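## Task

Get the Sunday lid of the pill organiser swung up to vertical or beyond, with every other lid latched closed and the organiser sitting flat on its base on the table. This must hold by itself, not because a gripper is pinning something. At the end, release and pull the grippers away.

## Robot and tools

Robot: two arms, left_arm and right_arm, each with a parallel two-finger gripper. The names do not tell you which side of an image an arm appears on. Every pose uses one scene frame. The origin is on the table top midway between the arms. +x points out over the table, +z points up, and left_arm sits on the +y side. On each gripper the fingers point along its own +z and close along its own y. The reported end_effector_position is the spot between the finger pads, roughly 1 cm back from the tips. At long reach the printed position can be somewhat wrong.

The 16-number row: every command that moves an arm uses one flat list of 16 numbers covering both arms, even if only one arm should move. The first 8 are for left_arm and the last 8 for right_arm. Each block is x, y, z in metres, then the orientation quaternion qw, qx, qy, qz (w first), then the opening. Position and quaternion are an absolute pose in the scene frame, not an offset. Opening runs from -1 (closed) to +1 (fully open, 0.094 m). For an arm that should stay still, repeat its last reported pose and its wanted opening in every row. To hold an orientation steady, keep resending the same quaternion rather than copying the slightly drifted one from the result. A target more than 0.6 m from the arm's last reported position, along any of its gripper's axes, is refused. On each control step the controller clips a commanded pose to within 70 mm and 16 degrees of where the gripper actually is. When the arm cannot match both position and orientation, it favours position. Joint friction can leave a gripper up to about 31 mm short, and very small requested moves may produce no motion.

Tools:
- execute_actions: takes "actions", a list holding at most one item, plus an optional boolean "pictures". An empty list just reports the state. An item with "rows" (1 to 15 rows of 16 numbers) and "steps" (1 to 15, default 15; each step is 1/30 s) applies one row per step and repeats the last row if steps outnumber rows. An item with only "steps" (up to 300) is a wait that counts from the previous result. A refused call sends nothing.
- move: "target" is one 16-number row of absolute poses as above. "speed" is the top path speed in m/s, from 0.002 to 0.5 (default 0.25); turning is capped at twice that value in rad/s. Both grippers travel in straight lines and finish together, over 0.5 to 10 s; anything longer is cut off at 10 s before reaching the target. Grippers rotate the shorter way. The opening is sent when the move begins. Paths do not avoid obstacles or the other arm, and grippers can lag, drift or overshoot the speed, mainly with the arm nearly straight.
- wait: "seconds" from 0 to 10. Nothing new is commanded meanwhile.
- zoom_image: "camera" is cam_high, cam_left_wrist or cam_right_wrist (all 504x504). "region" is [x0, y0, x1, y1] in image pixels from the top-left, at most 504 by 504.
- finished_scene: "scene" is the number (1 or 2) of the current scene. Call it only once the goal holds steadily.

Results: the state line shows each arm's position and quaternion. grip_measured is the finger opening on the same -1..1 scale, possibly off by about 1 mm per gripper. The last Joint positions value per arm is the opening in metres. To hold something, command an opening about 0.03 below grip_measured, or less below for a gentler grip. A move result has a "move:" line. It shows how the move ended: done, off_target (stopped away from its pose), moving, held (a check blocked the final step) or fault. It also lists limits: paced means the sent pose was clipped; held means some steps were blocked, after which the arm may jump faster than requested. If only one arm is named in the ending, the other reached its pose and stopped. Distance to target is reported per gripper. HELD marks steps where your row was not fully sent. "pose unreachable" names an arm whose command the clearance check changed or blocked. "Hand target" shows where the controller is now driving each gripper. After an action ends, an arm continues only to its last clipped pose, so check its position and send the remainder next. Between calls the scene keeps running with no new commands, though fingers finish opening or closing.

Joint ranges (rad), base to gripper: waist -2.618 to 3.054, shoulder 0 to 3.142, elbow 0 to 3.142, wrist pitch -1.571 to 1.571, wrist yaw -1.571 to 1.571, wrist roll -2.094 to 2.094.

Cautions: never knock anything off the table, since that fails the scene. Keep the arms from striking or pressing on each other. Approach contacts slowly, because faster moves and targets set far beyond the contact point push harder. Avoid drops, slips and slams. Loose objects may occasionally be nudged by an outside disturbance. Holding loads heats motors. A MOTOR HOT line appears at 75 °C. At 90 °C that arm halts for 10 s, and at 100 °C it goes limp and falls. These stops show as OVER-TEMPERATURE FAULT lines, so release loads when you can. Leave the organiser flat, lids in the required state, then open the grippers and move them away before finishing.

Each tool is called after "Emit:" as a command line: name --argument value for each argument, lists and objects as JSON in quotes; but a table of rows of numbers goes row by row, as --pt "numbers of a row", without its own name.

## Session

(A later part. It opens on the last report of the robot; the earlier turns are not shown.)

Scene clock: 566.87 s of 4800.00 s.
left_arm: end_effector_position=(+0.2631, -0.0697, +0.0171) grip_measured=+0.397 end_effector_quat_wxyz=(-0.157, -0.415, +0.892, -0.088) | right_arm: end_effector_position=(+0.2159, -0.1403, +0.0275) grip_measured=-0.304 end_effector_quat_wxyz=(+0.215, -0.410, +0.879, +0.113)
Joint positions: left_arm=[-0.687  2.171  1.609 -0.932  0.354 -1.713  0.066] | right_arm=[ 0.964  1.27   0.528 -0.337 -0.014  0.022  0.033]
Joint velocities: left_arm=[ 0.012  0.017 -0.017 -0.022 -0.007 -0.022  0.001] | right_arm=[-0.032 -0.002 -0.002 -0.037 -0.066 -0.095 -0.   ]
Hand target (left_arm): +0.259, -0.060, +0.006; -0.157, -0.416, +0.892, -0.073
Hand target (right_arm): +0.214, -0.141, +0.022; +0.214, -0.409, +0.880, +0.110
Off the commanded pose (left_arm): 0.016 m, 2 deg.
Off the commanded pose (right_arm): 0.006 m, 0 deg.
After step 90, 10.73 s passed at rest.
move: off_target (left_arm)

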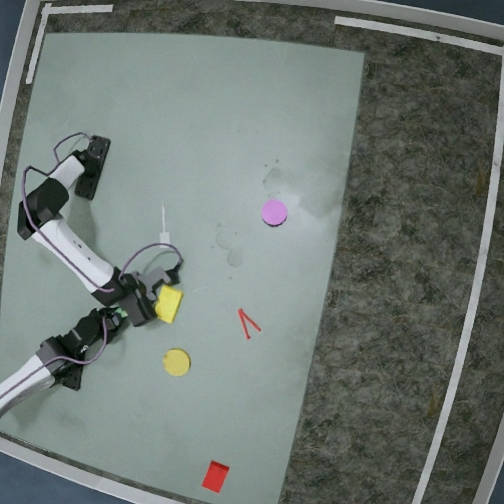

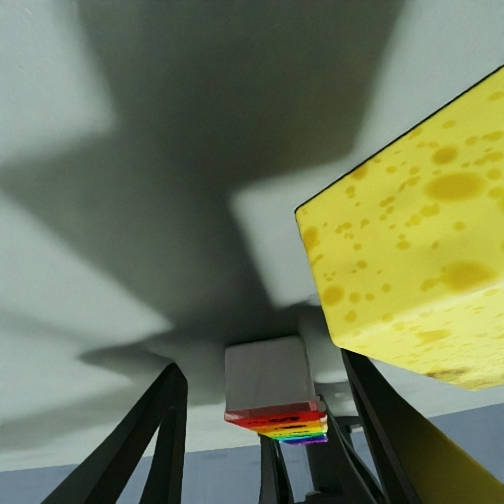

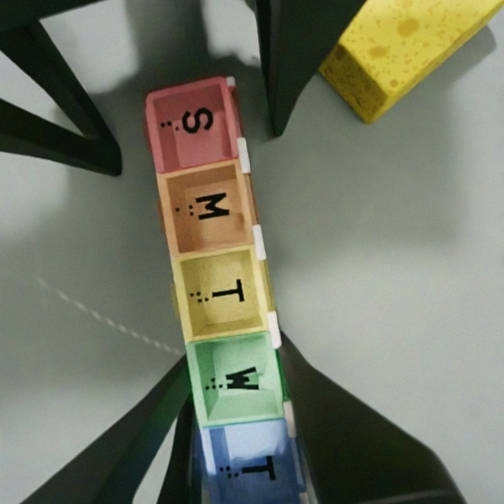

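Emit:
move --target '[0.268,-0.050,0.016,-0.157,-0.416,0.892,-0.073,0.4,0.214,-0.141,0.022,0.214,-0.409,0.880,0.110,-0.35]' --speed 0.02

Scene clock: 586.27 s of 4800.00 s.
left_arm: end_effector_position=(+0.2686, -0.0612, +0.0171) grip_measured=+0.397 end_effector_quat_wxyz=(-0.160, -0.413, +0.892, -0.086) | right_arm: end_effector_position=(+0.2159, -0.1403, +0.0275) grip_measured=-0.304 end_effector_quat_wxyz=(+0.215, -0.410, +0.879, +0.113)
Joint positions: left_arm=[-0.661  2.171  1.609 -0.948  0.361 -1.68   0.066] | right_arm=[ 0.964  1.27   0.528 -0.337 -0.014  0.022  0.033]
Joint velocities: left_arm=[-0.012 -0.002 -0.007  0.007  0.007 -0.037 -0.   ] | right_arm=[-0.007  0.002 -0.012 -0.066 -0.037 -0.007  0.   ]
Hand target (left_arm): +0.268, -0.050, +0.016; -0.158, -0.416, +0.892, -0.073
Hand target (right_arm): +0.214, -0.141, +0.022; +0.214, -0.409, +0.880, +0.110
Off the commanded pose (left_arm): 0.011 m, 2 deg.
Off the commanded pose (right_arm): 0.006 m, 0 deg.
After step 90, 15.17 s passed at rest.
move: off_target (left_arm)

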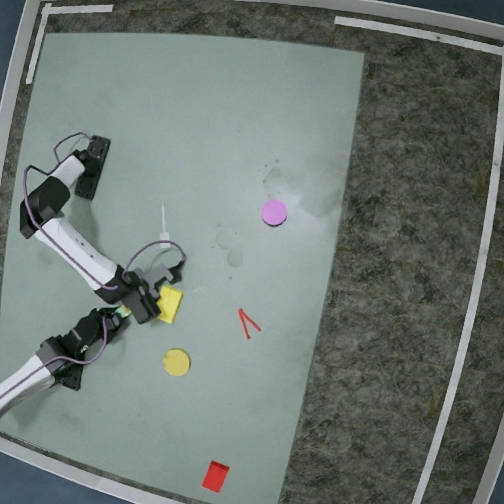

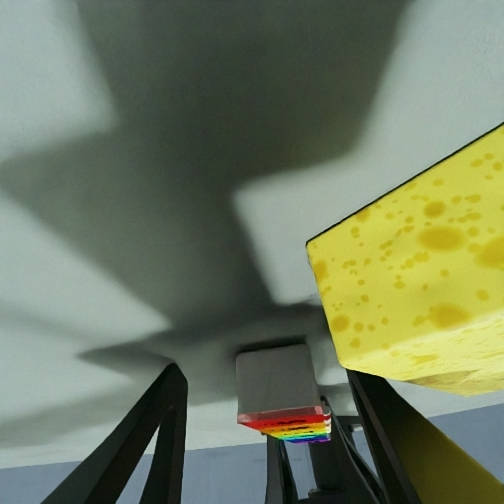

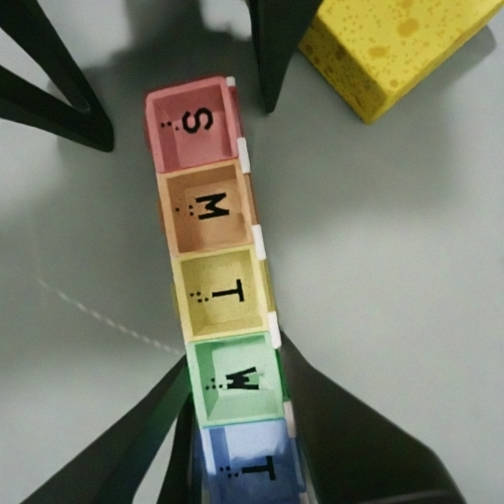

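Emit:
move --target '[0.268,-0.052,0.033,-0.157,-0.416,0.892,-0.073,0.1,0.214,-0.141,0.022,0.214,-0.409,0.880,0.110,-0.35]' --speed 0.02

Scene clock: 595.40 s of 4800.00 s.
left_arm: end_effector_position=(+0.2657, -0.0565, +0.0196) grip_measured=+0.102 end_effector_quat_wxyz=(-0.161, -0.416, +0.892, -0.072) | right_arm: end_effector_position=(+0.2156, -0.1383, +0.0283) grip_measured=-0.303 end_effector_quat_wxyz=(+0.217, -0.411, +0.878, +0.116)
Joint positions: left_arm=[-0.661  2.171  1.622 -0.989  0.354 -1.679  0.052] | right_arm=[ 0.968  1.27   0.528 -0.331 -0.016  0.022  0.033]
Joint velocities: left_arm=[-0.007  0.012 -0.007 -0.11   0.007  0.037 -0.   ] | right_arm=[ 0.002 -0.002  0.007 -0.007  0.022 -0.022 -0.001]
Hand target (left_arm): +0.268, -0.052, +0.033; -0.157, -0.417, +0.892, -0.073
Hand target (right_arm): +0.214, -0.141, +0.022; +0.214, -0.409, +0.880, +0.110
Off the commanded pose (left_arm): 0.014 m, 0 deg.
Off the commanded pose (right_arm): 0.007 m, 1 deg.
After step 90, 4.97 s passed at rest.
move: off_target (left_arm)

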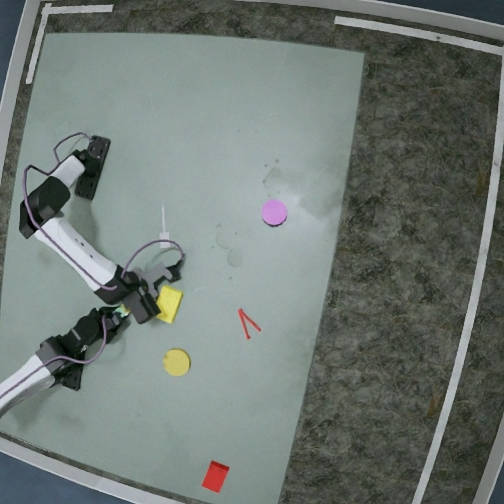

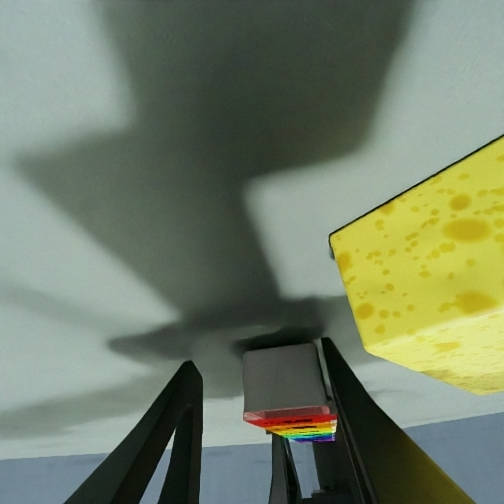

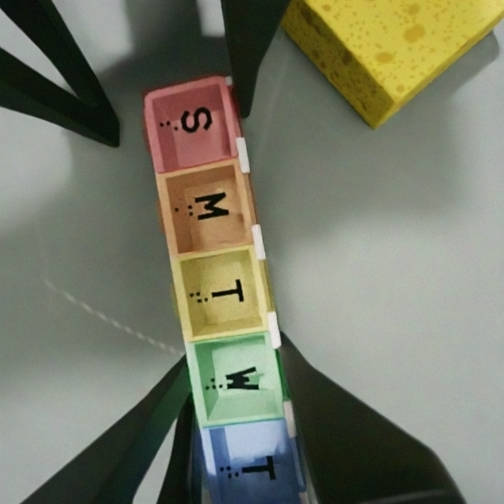

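Emit:
move --target '[0.276,-0.058,0.044,-0.157,-0.416,0.892,-0.073,0.1,0.214,-0.141,0.022,0.214,-0.409,0.880,0.110,-0.35]' --speed 0.02

Scene clock: 609.77 s of 4800.00 s.
left_arm: end_effector_position=(+0.2716, -0.0625, +0.0418) grip_measured=+0.102 end_effector_quat_wxyz=(-0.159, -0.413, +0.893, -0.078) | right_arm: end_effector_position=(+0.2160, -0.1386, +0.0283) grip_measured=-0.303 end_effector_quat_wxyz=(+0.218, -0.411, +0.878, +0.115)
Joint positions: left_arm=[-0.661  2.171  1.713 -1.069  0.353 -1.675  0.052] | right_arm=[ 0.968  1.27   0.528 -0.331 -0.013  0.022  0.033]
Joint velocities: left_arm=[ 0.007 -0.007 -0.007 -0.051 -0.037 -0.022  0.001] | right_arm=[-0.007 -0.007  0.002 -0.007 -0.007 -0.066 -0.   ]
Hand target (left_arm): +0.276, -0.058, +0.044; -0.157, -0.416, +0.893, -0.073
Hand target (right_arm): +0.214, -0.141, +0.022; +0.214, -0.409, +0.880, +0.110
Off the commanded pose (left_arm): 0.007 m, 1 deg.
Off the commanded pose (right_arm): 0.007 m, 1 deg.
After step 90, 9.83 s passed at rest.
move: done

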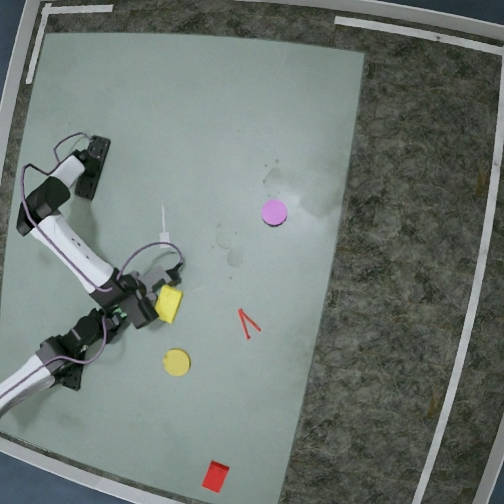

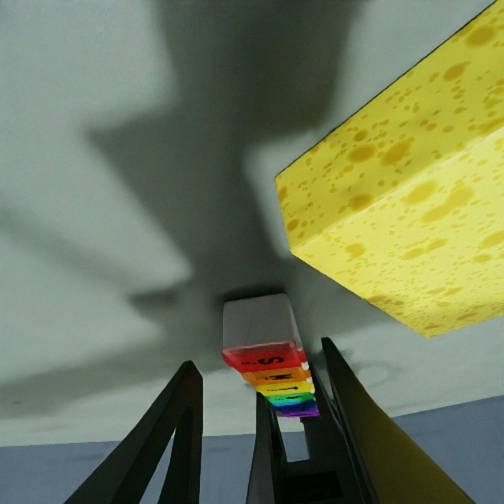

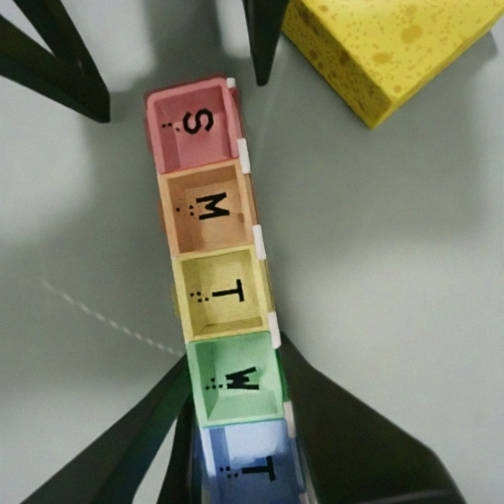

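Emit:
move --target '[0.263,-0.058,0.010,-0.157,-0.416,0.892,-0.073,0.1,0.214,-0.141,0.022,0.214,-0.409,0.880,0.110,-0.35]' --speed 0.015

Scene clock: 617.90 s of 4800.00 s.
left_arm: end_effector_position=(+0.2687, -0.0595, +0.0184) grip_measured=+0.102 end_effector_quat_wxyz=(-0.158, -0.416, +0.892, -0.081) | right_arm: end_effector_position=(+0.2161, -0.1387, +0.0283) grip_measured=-0.303 end_effector_quat_wxyz=(+0.218, -0.411, +0.878, +0.115)
Joint positions: left_arm=[-0.661  2.171  1.616 -0.963  0.353 -1.683  0.052] | right_arm=[ 0.968  1.27   0.528 -0.331 -0.013  0.022  0.033]
Joint velocities: left_arm=[-0.022 -0.007  0.002  0.051  0.007  0.051  0.001] | right_arm=[ 0.002  0.017 -0.002  0.022  0.037 -0.095  0.001]
Hand target (left_arm): +0.263, -0.058, +0.010; -0.157, -0.416, +0.893, -0.073
Hand target (right_arm): +0.214, -0.141, +0.022; +0.214, -0.409, +0.880, +0.110
Off the commanded pose (left_arm): 0.010 m, 1 deg.
Off the commanded pose (right_arm): 0.007 m, 1 deg.
After step 90, 2.70 s passed at rest.
move: done

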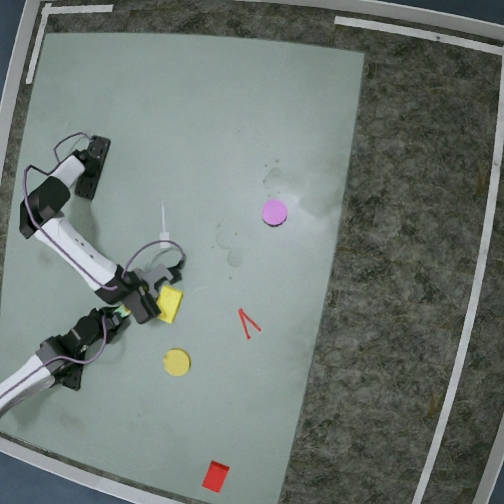

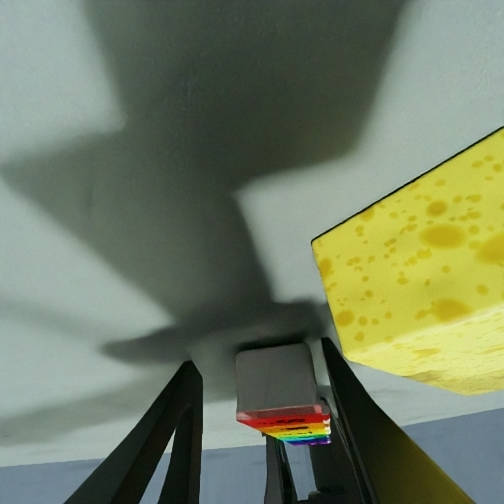

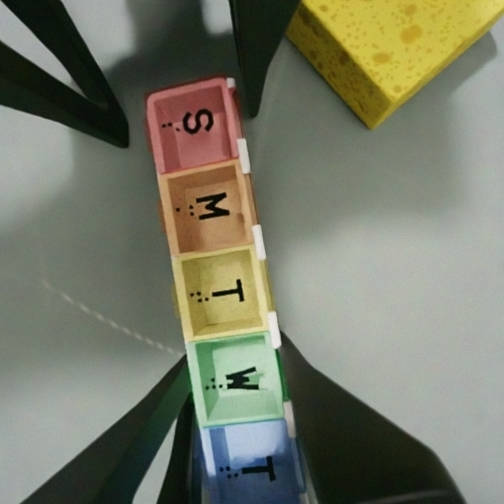

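Emit:
move --target '[0.276,-0.058,0.05,-0.157,-0.416,0.892,-0.073,0.1,0.214,-0.141,0.022,0.214,-0.409,0.880,0.110,-0.35]' --speed 0.04

Emit:
move --target '[0.266,-0.058,0.021,-0.157,-0.416,0.892,-0.073,0.1,0.214,-0.141,0.022,0.214,-0.409,0.880,0.110,-0.35]' --speed 0.015

Scene clock: 628.20 s of 4800.00 s.
left_arm: end_effector_position=(+0.2712, -0.0620, +0.0460) grip_measured=+0.102 end_effector_quat_wxyz=(-0.160, -0.414, +0.893, -0.074) | right_arm: end_effector_position=(+0.2161, -0.1387, +0.0283) grip_measured=-0.303 end_effector_quat_wxyz=(+0.218, -0.411, +0.878, +0.115)
Joint positions: left_arm=[-0.661  2.171  1.73  -1.093  0.353 -1.675  0.052] | right_arm=[ 0.968  1.27   0.528 -0.331 -0.013  0.022  0.033]
Joint velocities: left_arm=[-0.002  0.002 -0.007 -0.081 -0.037 -0.007  0.   ] | right_arm=[-0.002 -0.007 -0.002  0.051  0.022  0.081 -0.   ]
Hand target (left_arm): +0.276, -0.058, +0.050; -0.157, -0.416, +0.892, -0.073
Hand target (right_arm): +0.214, -0.141, +0.022; +0.214, -0.409, +0.880, +0.110
Off the commanded pose (left_arm): 0.007 m, 0 deg.
Off the commanded pose (right_arm): 0.007 m, 1 deg.
After step 90, 6.03 s passed at rest.
move: done

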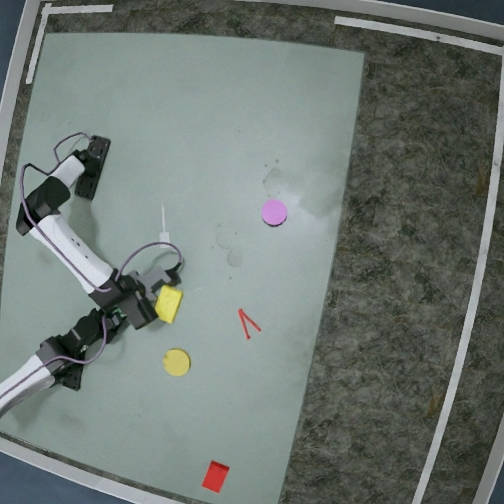

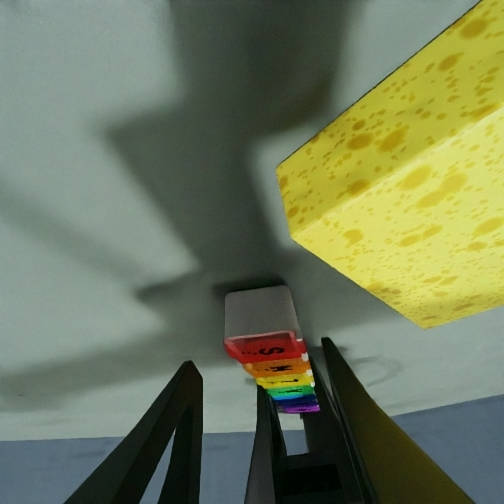

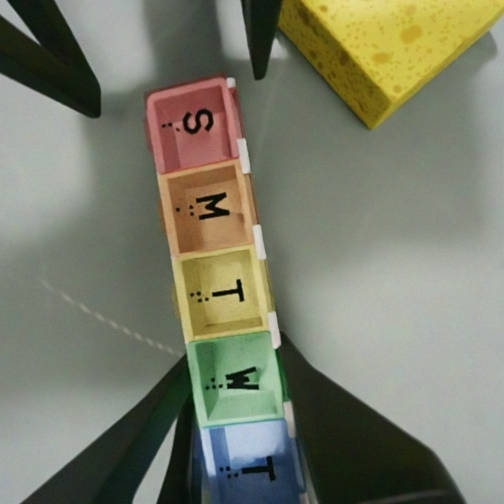

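Scene clock: 630.13 s of 4800.00 s.
left_arm: end_effector_position=(+0.2694, -0.0601, +0.0273) grip_measured=+0.102 end_effector_quat_wxyz=(-0.159, -0.414, +0.893, -0.078) | right_arm: end_effector_position=(+0.2161, -0.1387, +0.0283) grip_measured=-0.303 end_effector_quat_wxyz=(+0.218, -0.411, +0.878, +0.115)
Joint positions: left_arm=[-0.661  2.171  1.653 -1.008  0.353 -1.678  0.052] | right_arm=[ 0.968  1.27   0.528 -0.331 -0.013  0.022  0.033]
Joint velocities: left_arm=[-0.012 -0.002  0.002  0.051  0.007 -0.066 -0.001] | right_arm=[ 0.007 -0.012 -0.017  0.007 -0.037 -0.081  0.001]
Hand target (left_arm): +0.266, -0.058, +0.021; -0.157, -0.416, +0.893, -0.073
Hand target (right_arm): +0.214, -0.141, +0.022; +0.214, -0.409, +0.880, +0.110
Off the commanded pose (left_arm): 0.007 m, 1 deg.
Off the commanded pose (right_arm): 0.007 m, 1 deg.
move: done

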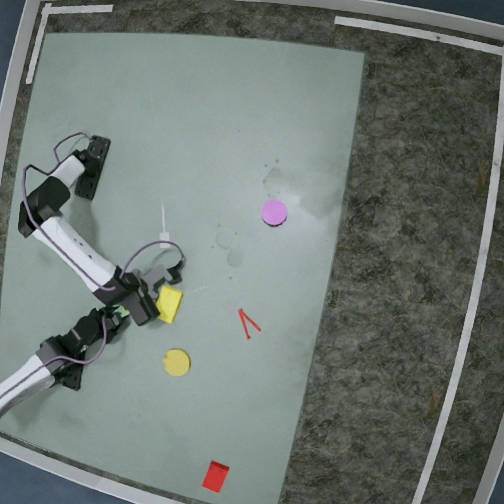

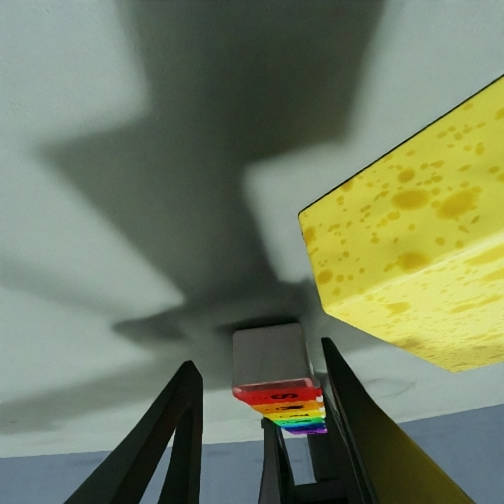

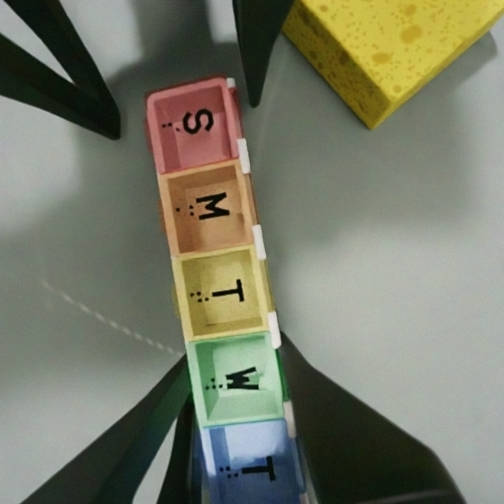

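Good height. Close.

Emit:
move --target '[0.2694,-0.0601,0.0273,-0.159,-0.414,0.893,-0.078,-0.36,0.214,-0.141,0.022,0.214,-0.409,0.880,0.110,-0.35]' --speed 0.015

Scene clock: 635.20 s of 4800.00 s.
left_arm: end_effector_position=(+0.2709, -0.0615, +0.0273) grip_measured=-0.333 end_effector_quat_wxyz=(-0.157, -0.413, +0.893, -0.082) | right_arm: end_effector_position=(+0.2149, -0.1378, +0.0283) grip_measured=-0.303 end_effector_quat_wxyz=(+0.217, -0.413, +0.877, +0.117)
Joint positions: left_arm=[-0.661  2.171  1.653 -0.999  0.352 -1.678  0.031] | right_arm=[ 0.969  1.27   0.528 -0.331 -0.019  0.02   0.033]
Joint velocities: left_arm=[ 0.012 -0.002 -0.022  0.007 -0.022 -0.051  0.   ] | right_arm=[ 0.007  0.017 -0.017 -0.037 -0.007 -0.066  0.001]
Hand target (left_arm): +0.269, -0.060, +0.027; -0.159, -0.414, +0.893, -0.078
Hand target (right_arm): +0.214, -0.141, +0.022; +0.214, -0.409, +0.880, +0.110
Off the commanded pose (left_arm): 0.002 m, 1 deg.
Off the commanded pose (right_arm): 0.007 m, 1 deg.
After step 90, 1.37 s passed at rest.
move: done

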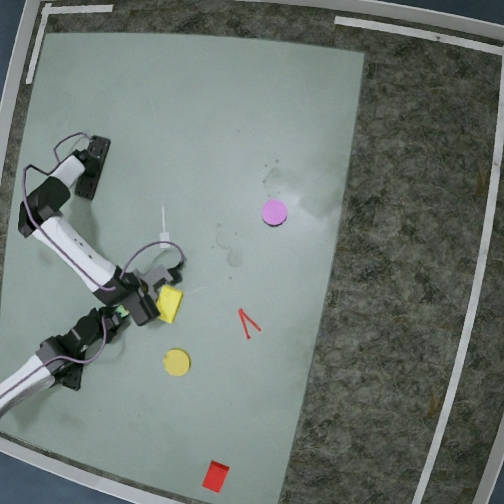

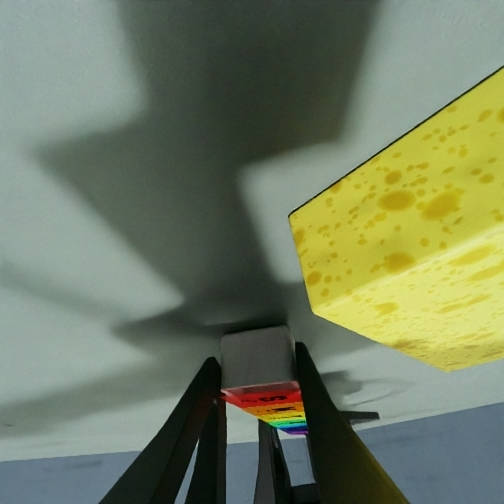

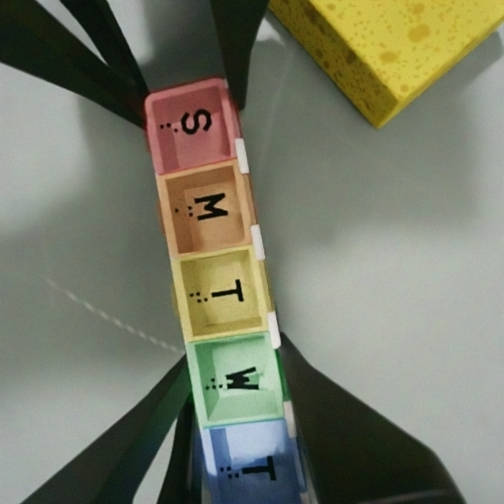

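Emit:
move --target '[0.272,-0.062,0.038,-0.227,-0.435,0.868,0.074,-0.38,0.214,-0.141,0.02,0.214,-0.409,0.880,0.110,-0.36]' --speed 0.03

Scene clock: 648.87 s of 4800.00 s.
left_arm: end_effector_position=(+0.2756, -0.0609, +0.0411) grip_measured=-0.333 end_effector_quat_wxyz=(-0.200, -0.425, +0.881, +0.054) | right_arm: end_effector_position=(+0.2178, -0.1357, +0.0301) grip_measured=-0.304 end_effector_quat_wxyz=(+0.224, -0.407, +0.877, +0.119)
Joint positions: left_arm=[-0.656  2.497  2.249 -1.564  0.343 -1.653  0.031] | right_arm=[ 0.969  1.27   0.528 -0.315 -0.014  0.03   0.033]
Joint velocities: left_arm=[-0.012  0.002 -0.007 -0.022  0.022  0.095 -0.001] | right_arm=[-0.012  0.002 -0.002 -0.007  0.051 -0.051  0.001]
Hand target (left_arm): +0.273, -0.063, +0.040; -0.223, -0.440, +0.868, +0.059
Hand target (right_arm): +0.214, -0.141, +0.020; +0.214, -0.409, +0.880, +0.110
Off the commanded pose (left_arm): 0.005 m, 4 deg.
Off the commanded pose (right_arm): 0.012 m, 2 deg.
joint sent to its limit (left arm) — the command would take joint 4 (wrist pitch) past its lower limit, so that joint was sent only as far as its limit.
After step 90, 4.63 s passed at rest.
move: off_target (left_arm, right_arm)

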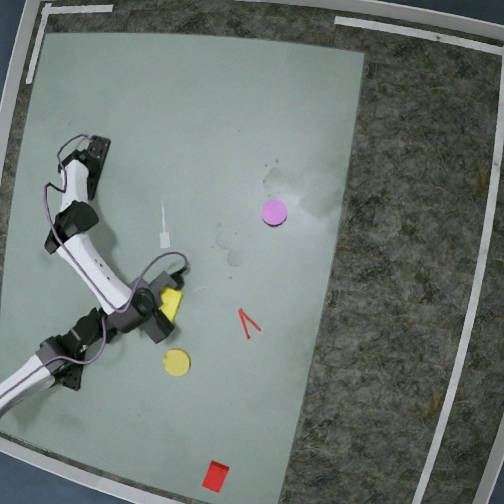

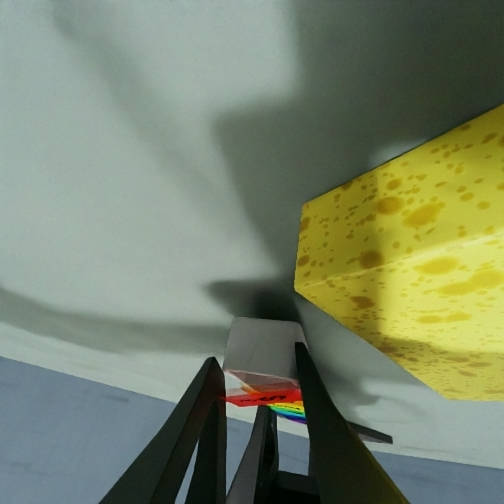

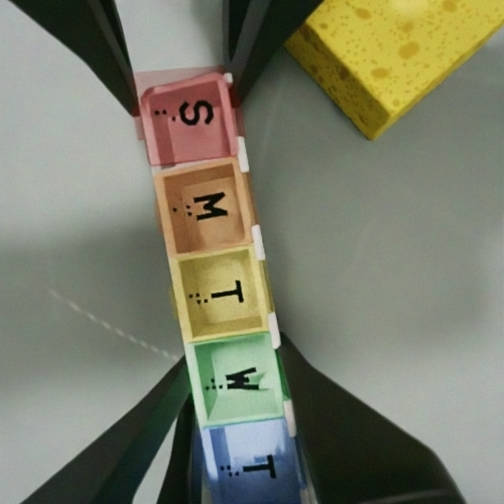

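Emit:
move --target '[0.2756,-0.0609,0.0411,-0.200,-0.425,0.881,0.054,0.1,0.2165,-0.138,0.026,0.217,-0.41,0.878,0.114,-0.35]' --speed 0.03

Emit:
move --target '[0.285,-0.04,0.11,-0.157,-0.416,0.892,-0.073,0.1,0.2165,-0.138,0.026,0.217,-0.41,0.878,0.114,-0.35]' --speed 0.1

Scene clock: 666.27 s of 4800.00 s.
left_arm: end_effector_position=(+0.2757, -0.0608, +0.0411) grip_measured=+0.097 end_effector_quat_wxyz=(-0.199, -0.425, +0.881, +0.054) | right_arm: end_effector_position=(+0.2175, -0.1360, +0.0299) grip_measured=-0.304 end_effector_quat_wxyz=(+0.224, -0.408, +0.877, +0.119)
Joint positions: left_arm=[-0.656  2.497  2.249 -1.564  0.342 -1.653  0.052] | right_arm=[ 0.969  1.27   0.528 -0.317 -0.014  0.03   0.033]
Joint velocities: left_arm=[-0.017 -0.002 -0.007  0.007 -0.007 -0.022 -0.001] | right_arm=[ 0.002  0.002 -0.002 -0.022 -0.037 -0.037 -0.001]
Hand target (left_arm): +0.276, -0.061, +0.041; -0.200, -0.425, +0.881, +0.054
Hand target (right_arm): +0.217, -0.138, +0.026; +0.217, -0.410, +0.878, +0.114
Off the commanded pose (left_arm): 0.000 m, 0 deg.
Off the commanded pose (right_arm): 0.005 m, 1 deg.
After step 90, 13.70 s passed at rest.
move: done

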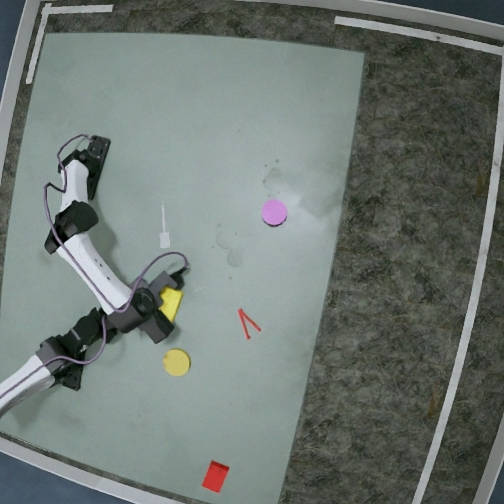

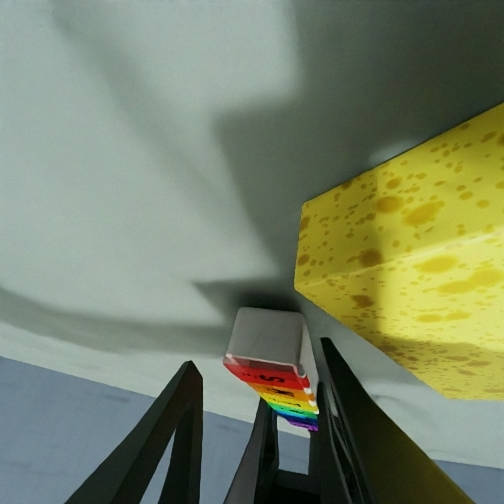

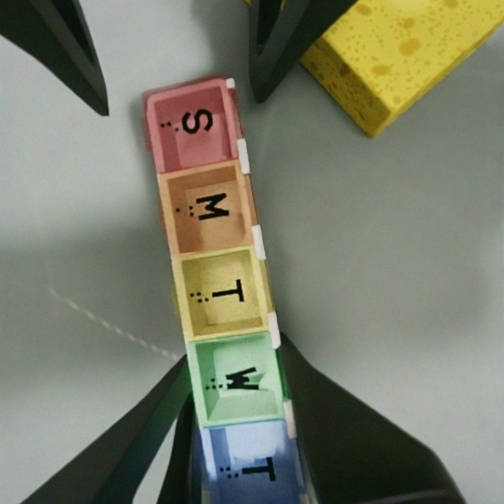

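Scene clock: 668.00 s of 4800.00 s.
left_arm: end_effector_position=(+0.2828, -0.0426, +0.1109) grip_measured=+0.097 end_effector_quat_wxyz=(-0.155, -0.414, +0.894, -0.070) | right_arm: end_effector_position=(+0.2175, -0.1360, +0.0299) grip_measured=-0.304 end_effector_quat_wxyz=(+0.224, -0.408, +0.877, +0.119)
Joint positions: left_arm=[-0.613  2.135  1.936 -1.357  0.342 -1.624  0.052] | right_arm=[ 0.969  1.27   0.528 -0.317 -0.014  0.03   0.033]
Joint velocities: left_arm=[ 0.002 -0.002 -0.002 -0.037  0.022  0.007 -0.001] | right_arm=[-0.002  0.017 -0.002  0.037 -0.022  0.022  0.   ]
Hand target (left_arm): +0.284, -0.039, +0.108; -0.157, -0.415, +0.893, -0.073
Hand target (right_arm): +0.217, -0.138, +0.026; +0.217, -0.410, +0.878, +0.114
Off the commanded pose (left_arm): 0.003 m, 0 deg.
Off the commanded pose (right_arm): 0.005 m, 1 deg.
move: done

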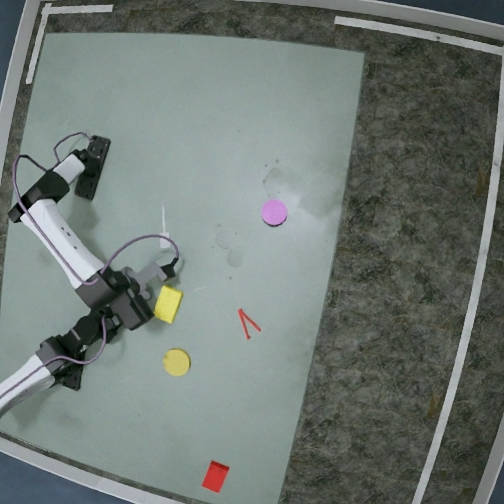

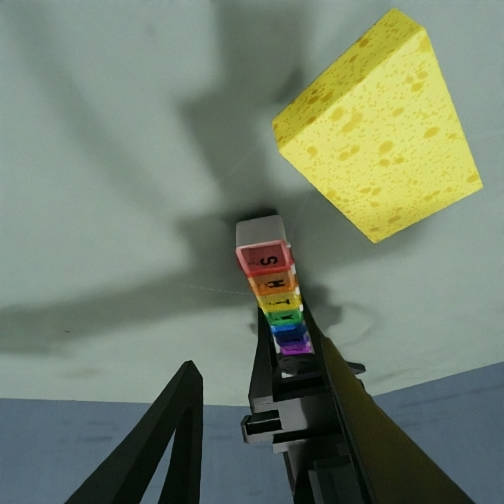

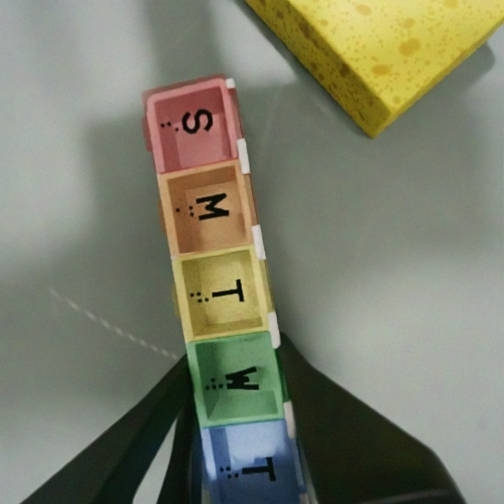

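Emit:
move --target '[0.232,-0.028,0.07,0.144,-0.397,0.851,-0.310,-1,0.2165,-0.138,0.024,0.217,-0.41,0.878,0.114,-0.35]' --speed 0.1

Scene clock: 705.10 s of 4800.00 s.
left_arm: end_effector_position=(+0.2380, -0.0308, +0.0661) grip_measured=-0.995 end_effector_quat_wxyz=(+0.146, -0.393, +0.855, -0.305) | right_arm: end_effector_position=(+0.2175, -0.1360, +0.0299) grip_measured=-0.304 end_effector_quat_wxyz=(+0.224, -0.408, +0.877, +0.119)
Joint positions: left_arm=[-0.926  1.546  0.81  -0.179 -0.234 -1.848  0.   ] | right_arm=[ 0.969  1.27   0.528 -0.317 -0.014  0.03   0.033]
Joint velocities: left_arm=[-0.007 -0.007 -0.007  0.051 -0.022 -0.007  0.   ] | right_arm=[-0.022 -0.007  0.007  0.022 -0.007 -0.007  0.001]
Hand target (left_arm): +0.234, -0.027, +0.065; +0.147, -0.393, +0.854, -0.307
Hand target (right_arm): +0.216, -0.138, +0.024; +0.217, -0.410, +0.878, +0.114
Off the commanded pose (left_arm): 0.008 m, 1 deg.
Off the commanded pose (right_arm): 0.006 m, 1 deg.
After step 90, 29.67 s passed at rest.
move: done

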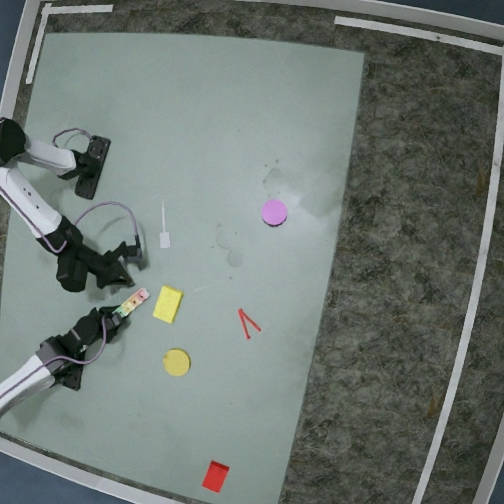

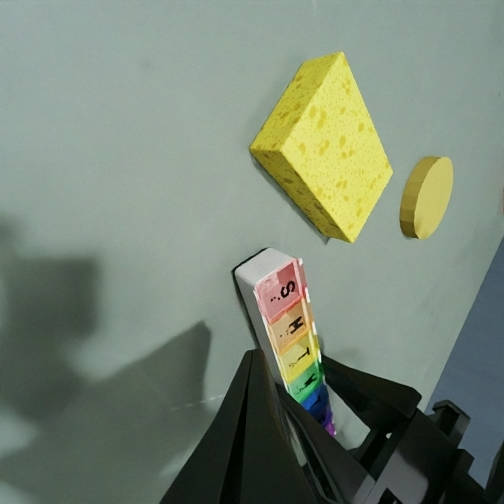

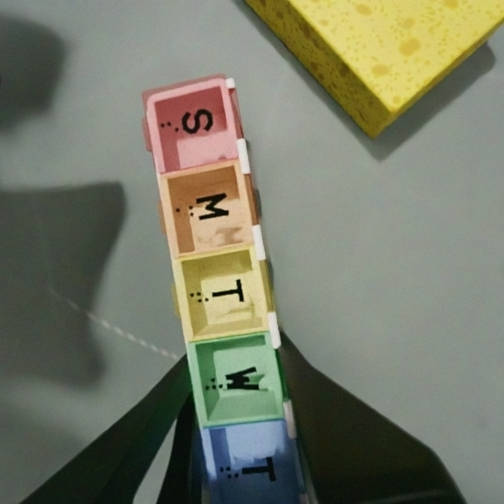

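Emit:
move --target '[0.238,-0.033,0.016,0.144,-0.397,0.851,-0.310,-1,0.2165,-0.138,0.024,0.217,-0.41,0.878,0.114,-0.35]' --speed 0.04

Scene clock: 711.07 s of 4800.00 s.
left_arm: end_effector_position=(+0.2432, -0.0399, +0.0339) grip_measured=-0.995 end_effector_quat_wxyz=(+0.147, -0.395, +0.845, -0.329) | right_arm: end_effector_position=(+0.2175, -0.1360, +0.0299) grip_measured=-0.304 end_effector_quat_wxyz=(+0.224, -0.408, +0.877, +0.119)
Joint positions: left_arm=[-0.926  1.649  0.726  0.059 -0.235 -1.853  0.   ] | right_arm=[ 0.969  1.27   0.528 -0.317 -0.014  0.03   0.033]
Joint velocities: left_arm=[ 0.007 -0.002 -0.027  0.051  0.022  0.007  0.001] | right_arm=[ 0.002 -0.007 -0.012 -0.022 -0.007 -0.022  0.001]
Hand target (left_arm): +0.238, -0.033, +0.017; +0.144, -0.397, +0.852, -0.310
Hand target (right_arm): +0.216, -0.138, +0.024; +0.217, -0.410, +0.878, +0.114
Off the commanded pose (left_arm): 0.020 m, 2 deg.
Off the commanded pose (right_arm): 0.006 m, 1 deg.
After step 90, 1.20 s passed at rest.
move: off_target (left_arm)

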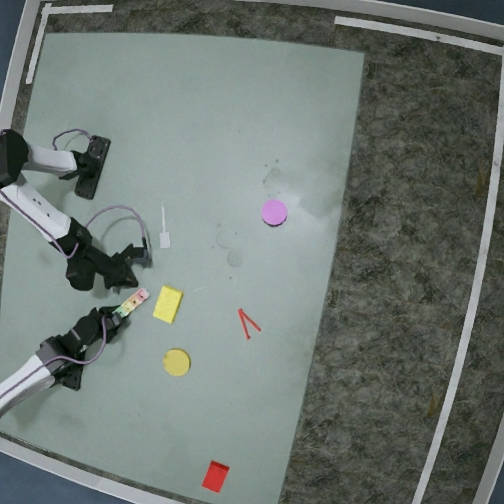

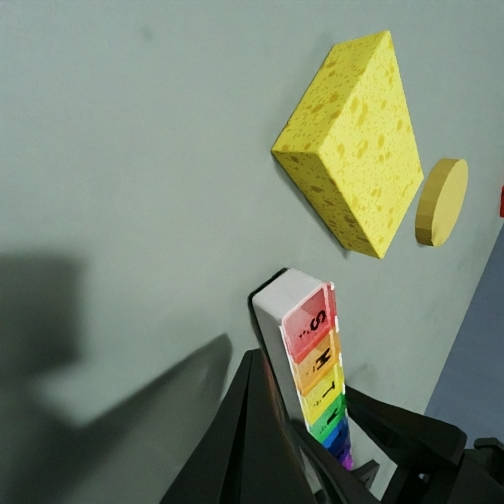

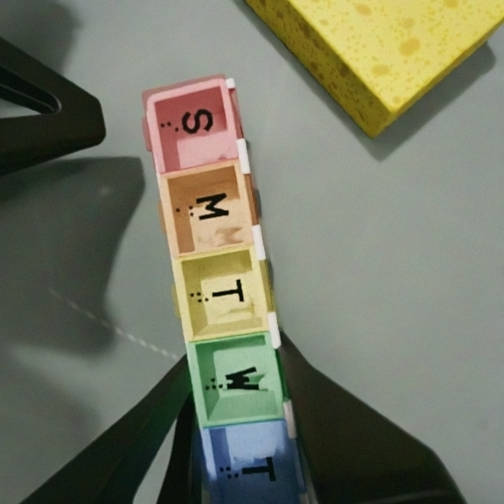

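Emit:
move --target '[0.233,-0.027,0.005,0.144,-0.397,0.851,-0.310,-1,0.2165,-0.138,0.024,0.217,-0.41,0.878,0.114,-0.35]' --speed 0.02

Scene clock: 717.17 s of 4800.00 s.
left_arm: end_effector_position=(+0.2399, -0.0341, +0.0257) grip_measured=-0.995 end_effector_quat_wxyz=(+0.147, -0.397, +0.843, -0.333) | right_arm: end_effector_position=(+0.2175, -0.1360, +0.0299) grip_measured=-0.304 end_effector_quat_wxyz=(+0.224, -0.408, +0.877, +0.119)
Joint positions: left_arm=[-0.926  1.649  0.678  0.114 -0.235 -1.858  0.   ] | right_arm=[ 0.969  1.27   0.528 -0.317 -0.014  0.03   0.033]
Joint velocities: left_arm=[-0.002  0.007  0.002 -0.051 -0.037 -0.095 -0.   ] | right_arm=[-0.002  0.007  0.002 -0.066 -0.051 -0.022  0.001]
Hand target (left_arm): +0.233, -0.026, +0.006; +0.144, -0.397, +0.852, -0.310
Hand target (right_arm): +0.216, -0.138, +0.024; +0.217, -0.410, +0.878, +0.114
Off the commanded pose (left_arm): 0.023 m, 3 deg.
Off the commanded pose (right_arm): 0.006 m, 1 deg.
After step 90, 1.20 s passed at rest.
move: off_target (left_arm)

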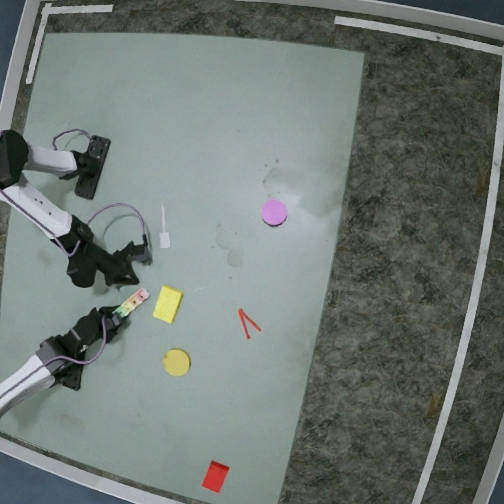

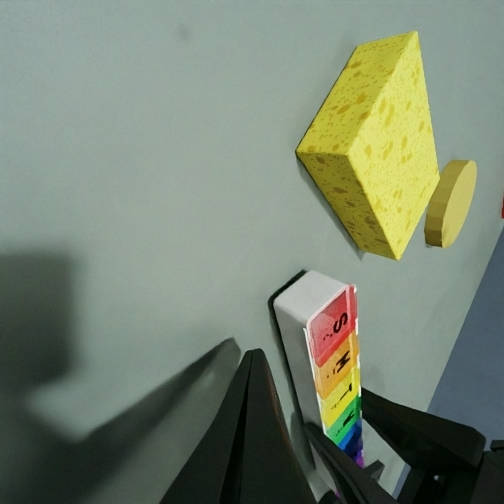

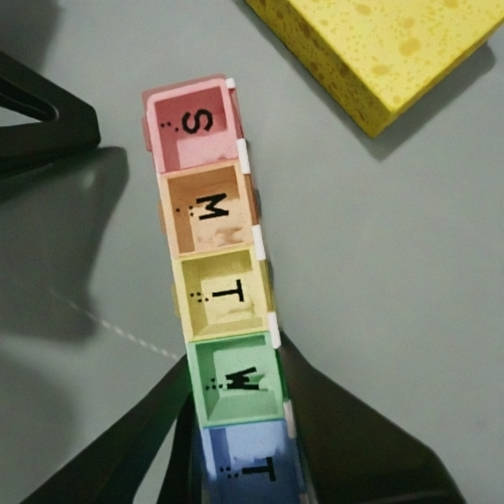

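Emit:
execute_actions --actions '[]'

Scene clock: 749.67 s of 4800.00 s.
left_arm: end_effector_position=(+0.2402, -0.0345, +0.0261) grip_measured=-0.995 end_effector_quat_wxyz=(+0.147, -0.397, +0.843, -0.334) | right_arm: end_effector_position=(+0.2175, -0.1360, +0.0299) grip_measured=-0.304 end_effector_quat_wxyz=(+0.224, -0.408, +0.877, +0.119)
Joint positions: left_arm=[-0.926  1.649  0.678  0.117 -0.235 -1.858  0.   ] | right_arm=[ 0.969  1.27   0.528 -0.317 -0.014  0.03   0.033]
Joint velocities: left_arm=[ 0.002  0.007  0.012 -0.066 -0.037 -0.007 -0.   ] | right_arm=[-0.017 -0.012 -0.002  0.022  0.051  0.051  0.   ]
Hand target (left_arm): +0.233, -0.026, +0.006; +0.144, -0.397, +0.852, -0.310
Hand target (right_arm): +0.216, -0.138, +0.024; +0.217, -0.410, +0.878, +0.114
Off the commanded pose (left_arm): 0.024 m, 3 deg.
Off the commanded pose (right_arm): 0.006 m, 1 deg.
Steps of this call (steps 1 to 90: nothing new was sent; then 29.50 s passed at rest). Readings (end_effector_position):
1: left_arm (+0.2400, -0.0342, +0.0258) | right_arm (+0.2175, -0.1360, +0.0299)
2: left_arm (+0.2400, -0.0343, +0.0259) | right_arm (+0.2175, -0.1360, +0.0299)
4: left_arm (+0.2401, -0.0343, +0.0259) | right_arm (+0.2175, -0.1360, +0.0299)
8: left_arm (+0.2401, -0.0344, +0.0261) | right_arm (+0.2175, -0.1360, +0.0299)
90: the state above

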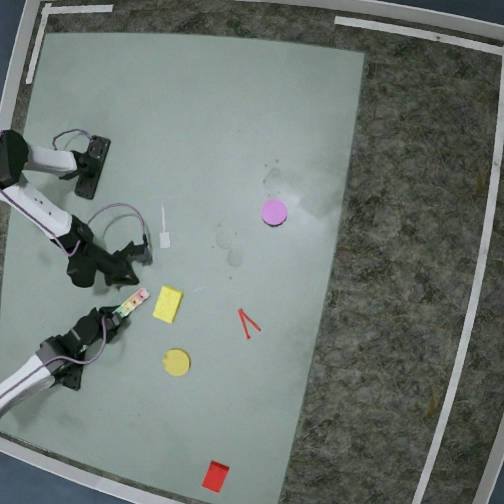

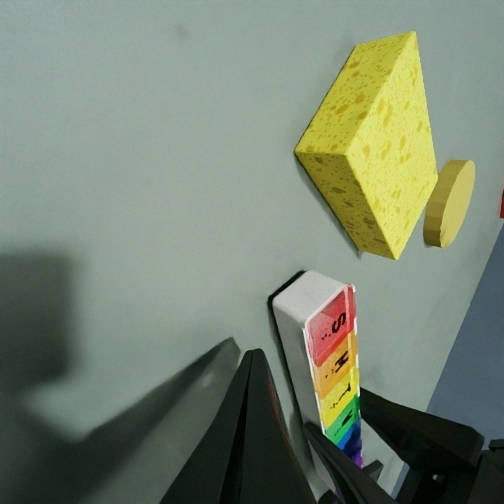

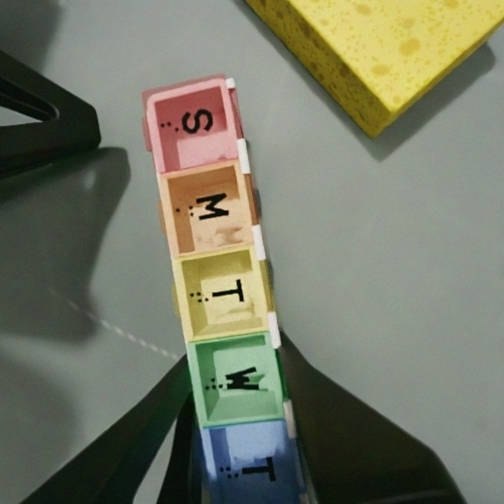

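Emit:
move --target '[0.246,-0.038,0.006,0.144,-0.397,0.851,-0.310,-1,0.2165,-0.138,0.024,0.217,-0.41,0.878,0.114,-0.35]' --speed 0.03

Scene clock: 757.30 s of 4800.00 s.
left_arm: end_effector_position=(+0.2414, -0.0367, +0.0120) grip_measured=-0.995 end_effector_quat_wxyz=(+0.146, -0.396, +0.849, -0.317) | right_arm: end_effector_position=(+0.2175, -0.1360, +0.0299) grip_measured=-0.304 end_effector_quat_wxyz=(+0.224, -0.408, +0.877, +0.119)
Joint positions: left_arm=[-0.926  1.709  0.7    0.117 -0.235 -1.856  0.   ] | right_arm=[ 0.969  1.27   0.528 -0.317 -0.014  0.03   0.033]
Joint velocities: left_arm=[-0.007 -0.002 -0.017 -0.007 -0.007 -0.081  0.001] | right_arm=[-0.017 -0.007 -0.002 -0.007  0.051 -0.037 -0.001]
Hand target (left_arm): +0.246, -0.038, +0.006; +0.144, -0.398, +0.852, -0.310
Hand target (right_arm): +0.216, -0.138, +0.024; +0.217, -0.410, +0.878, +0.114
Off the commanded pose (left_arm): 0.008 m, 1 deg.
Off the commanded pose (right_arm): 0.006 m, 1 deg.
After step 90, 3.53 s passed at rest.
move: done

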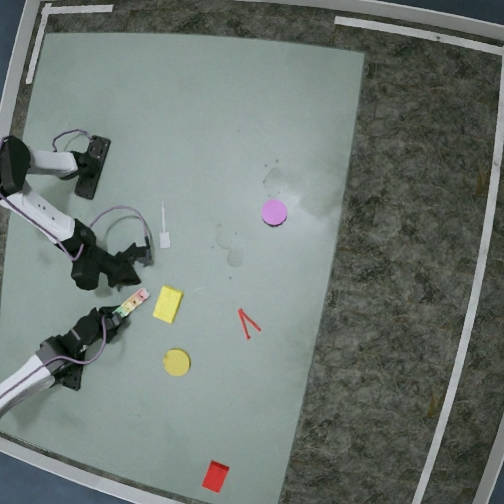

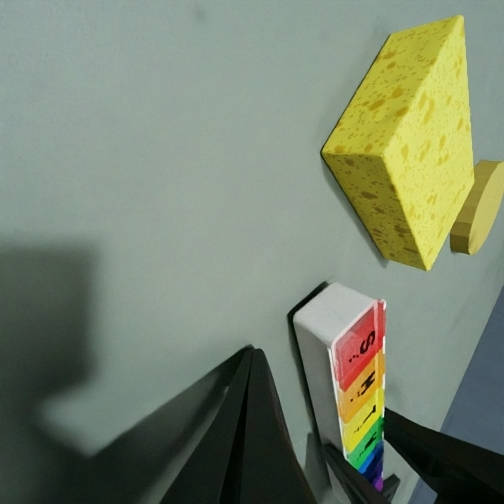

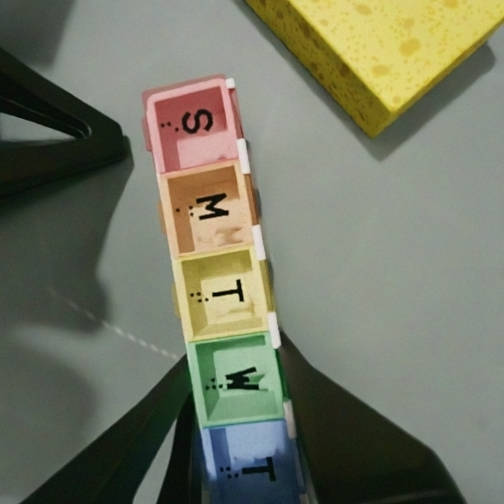

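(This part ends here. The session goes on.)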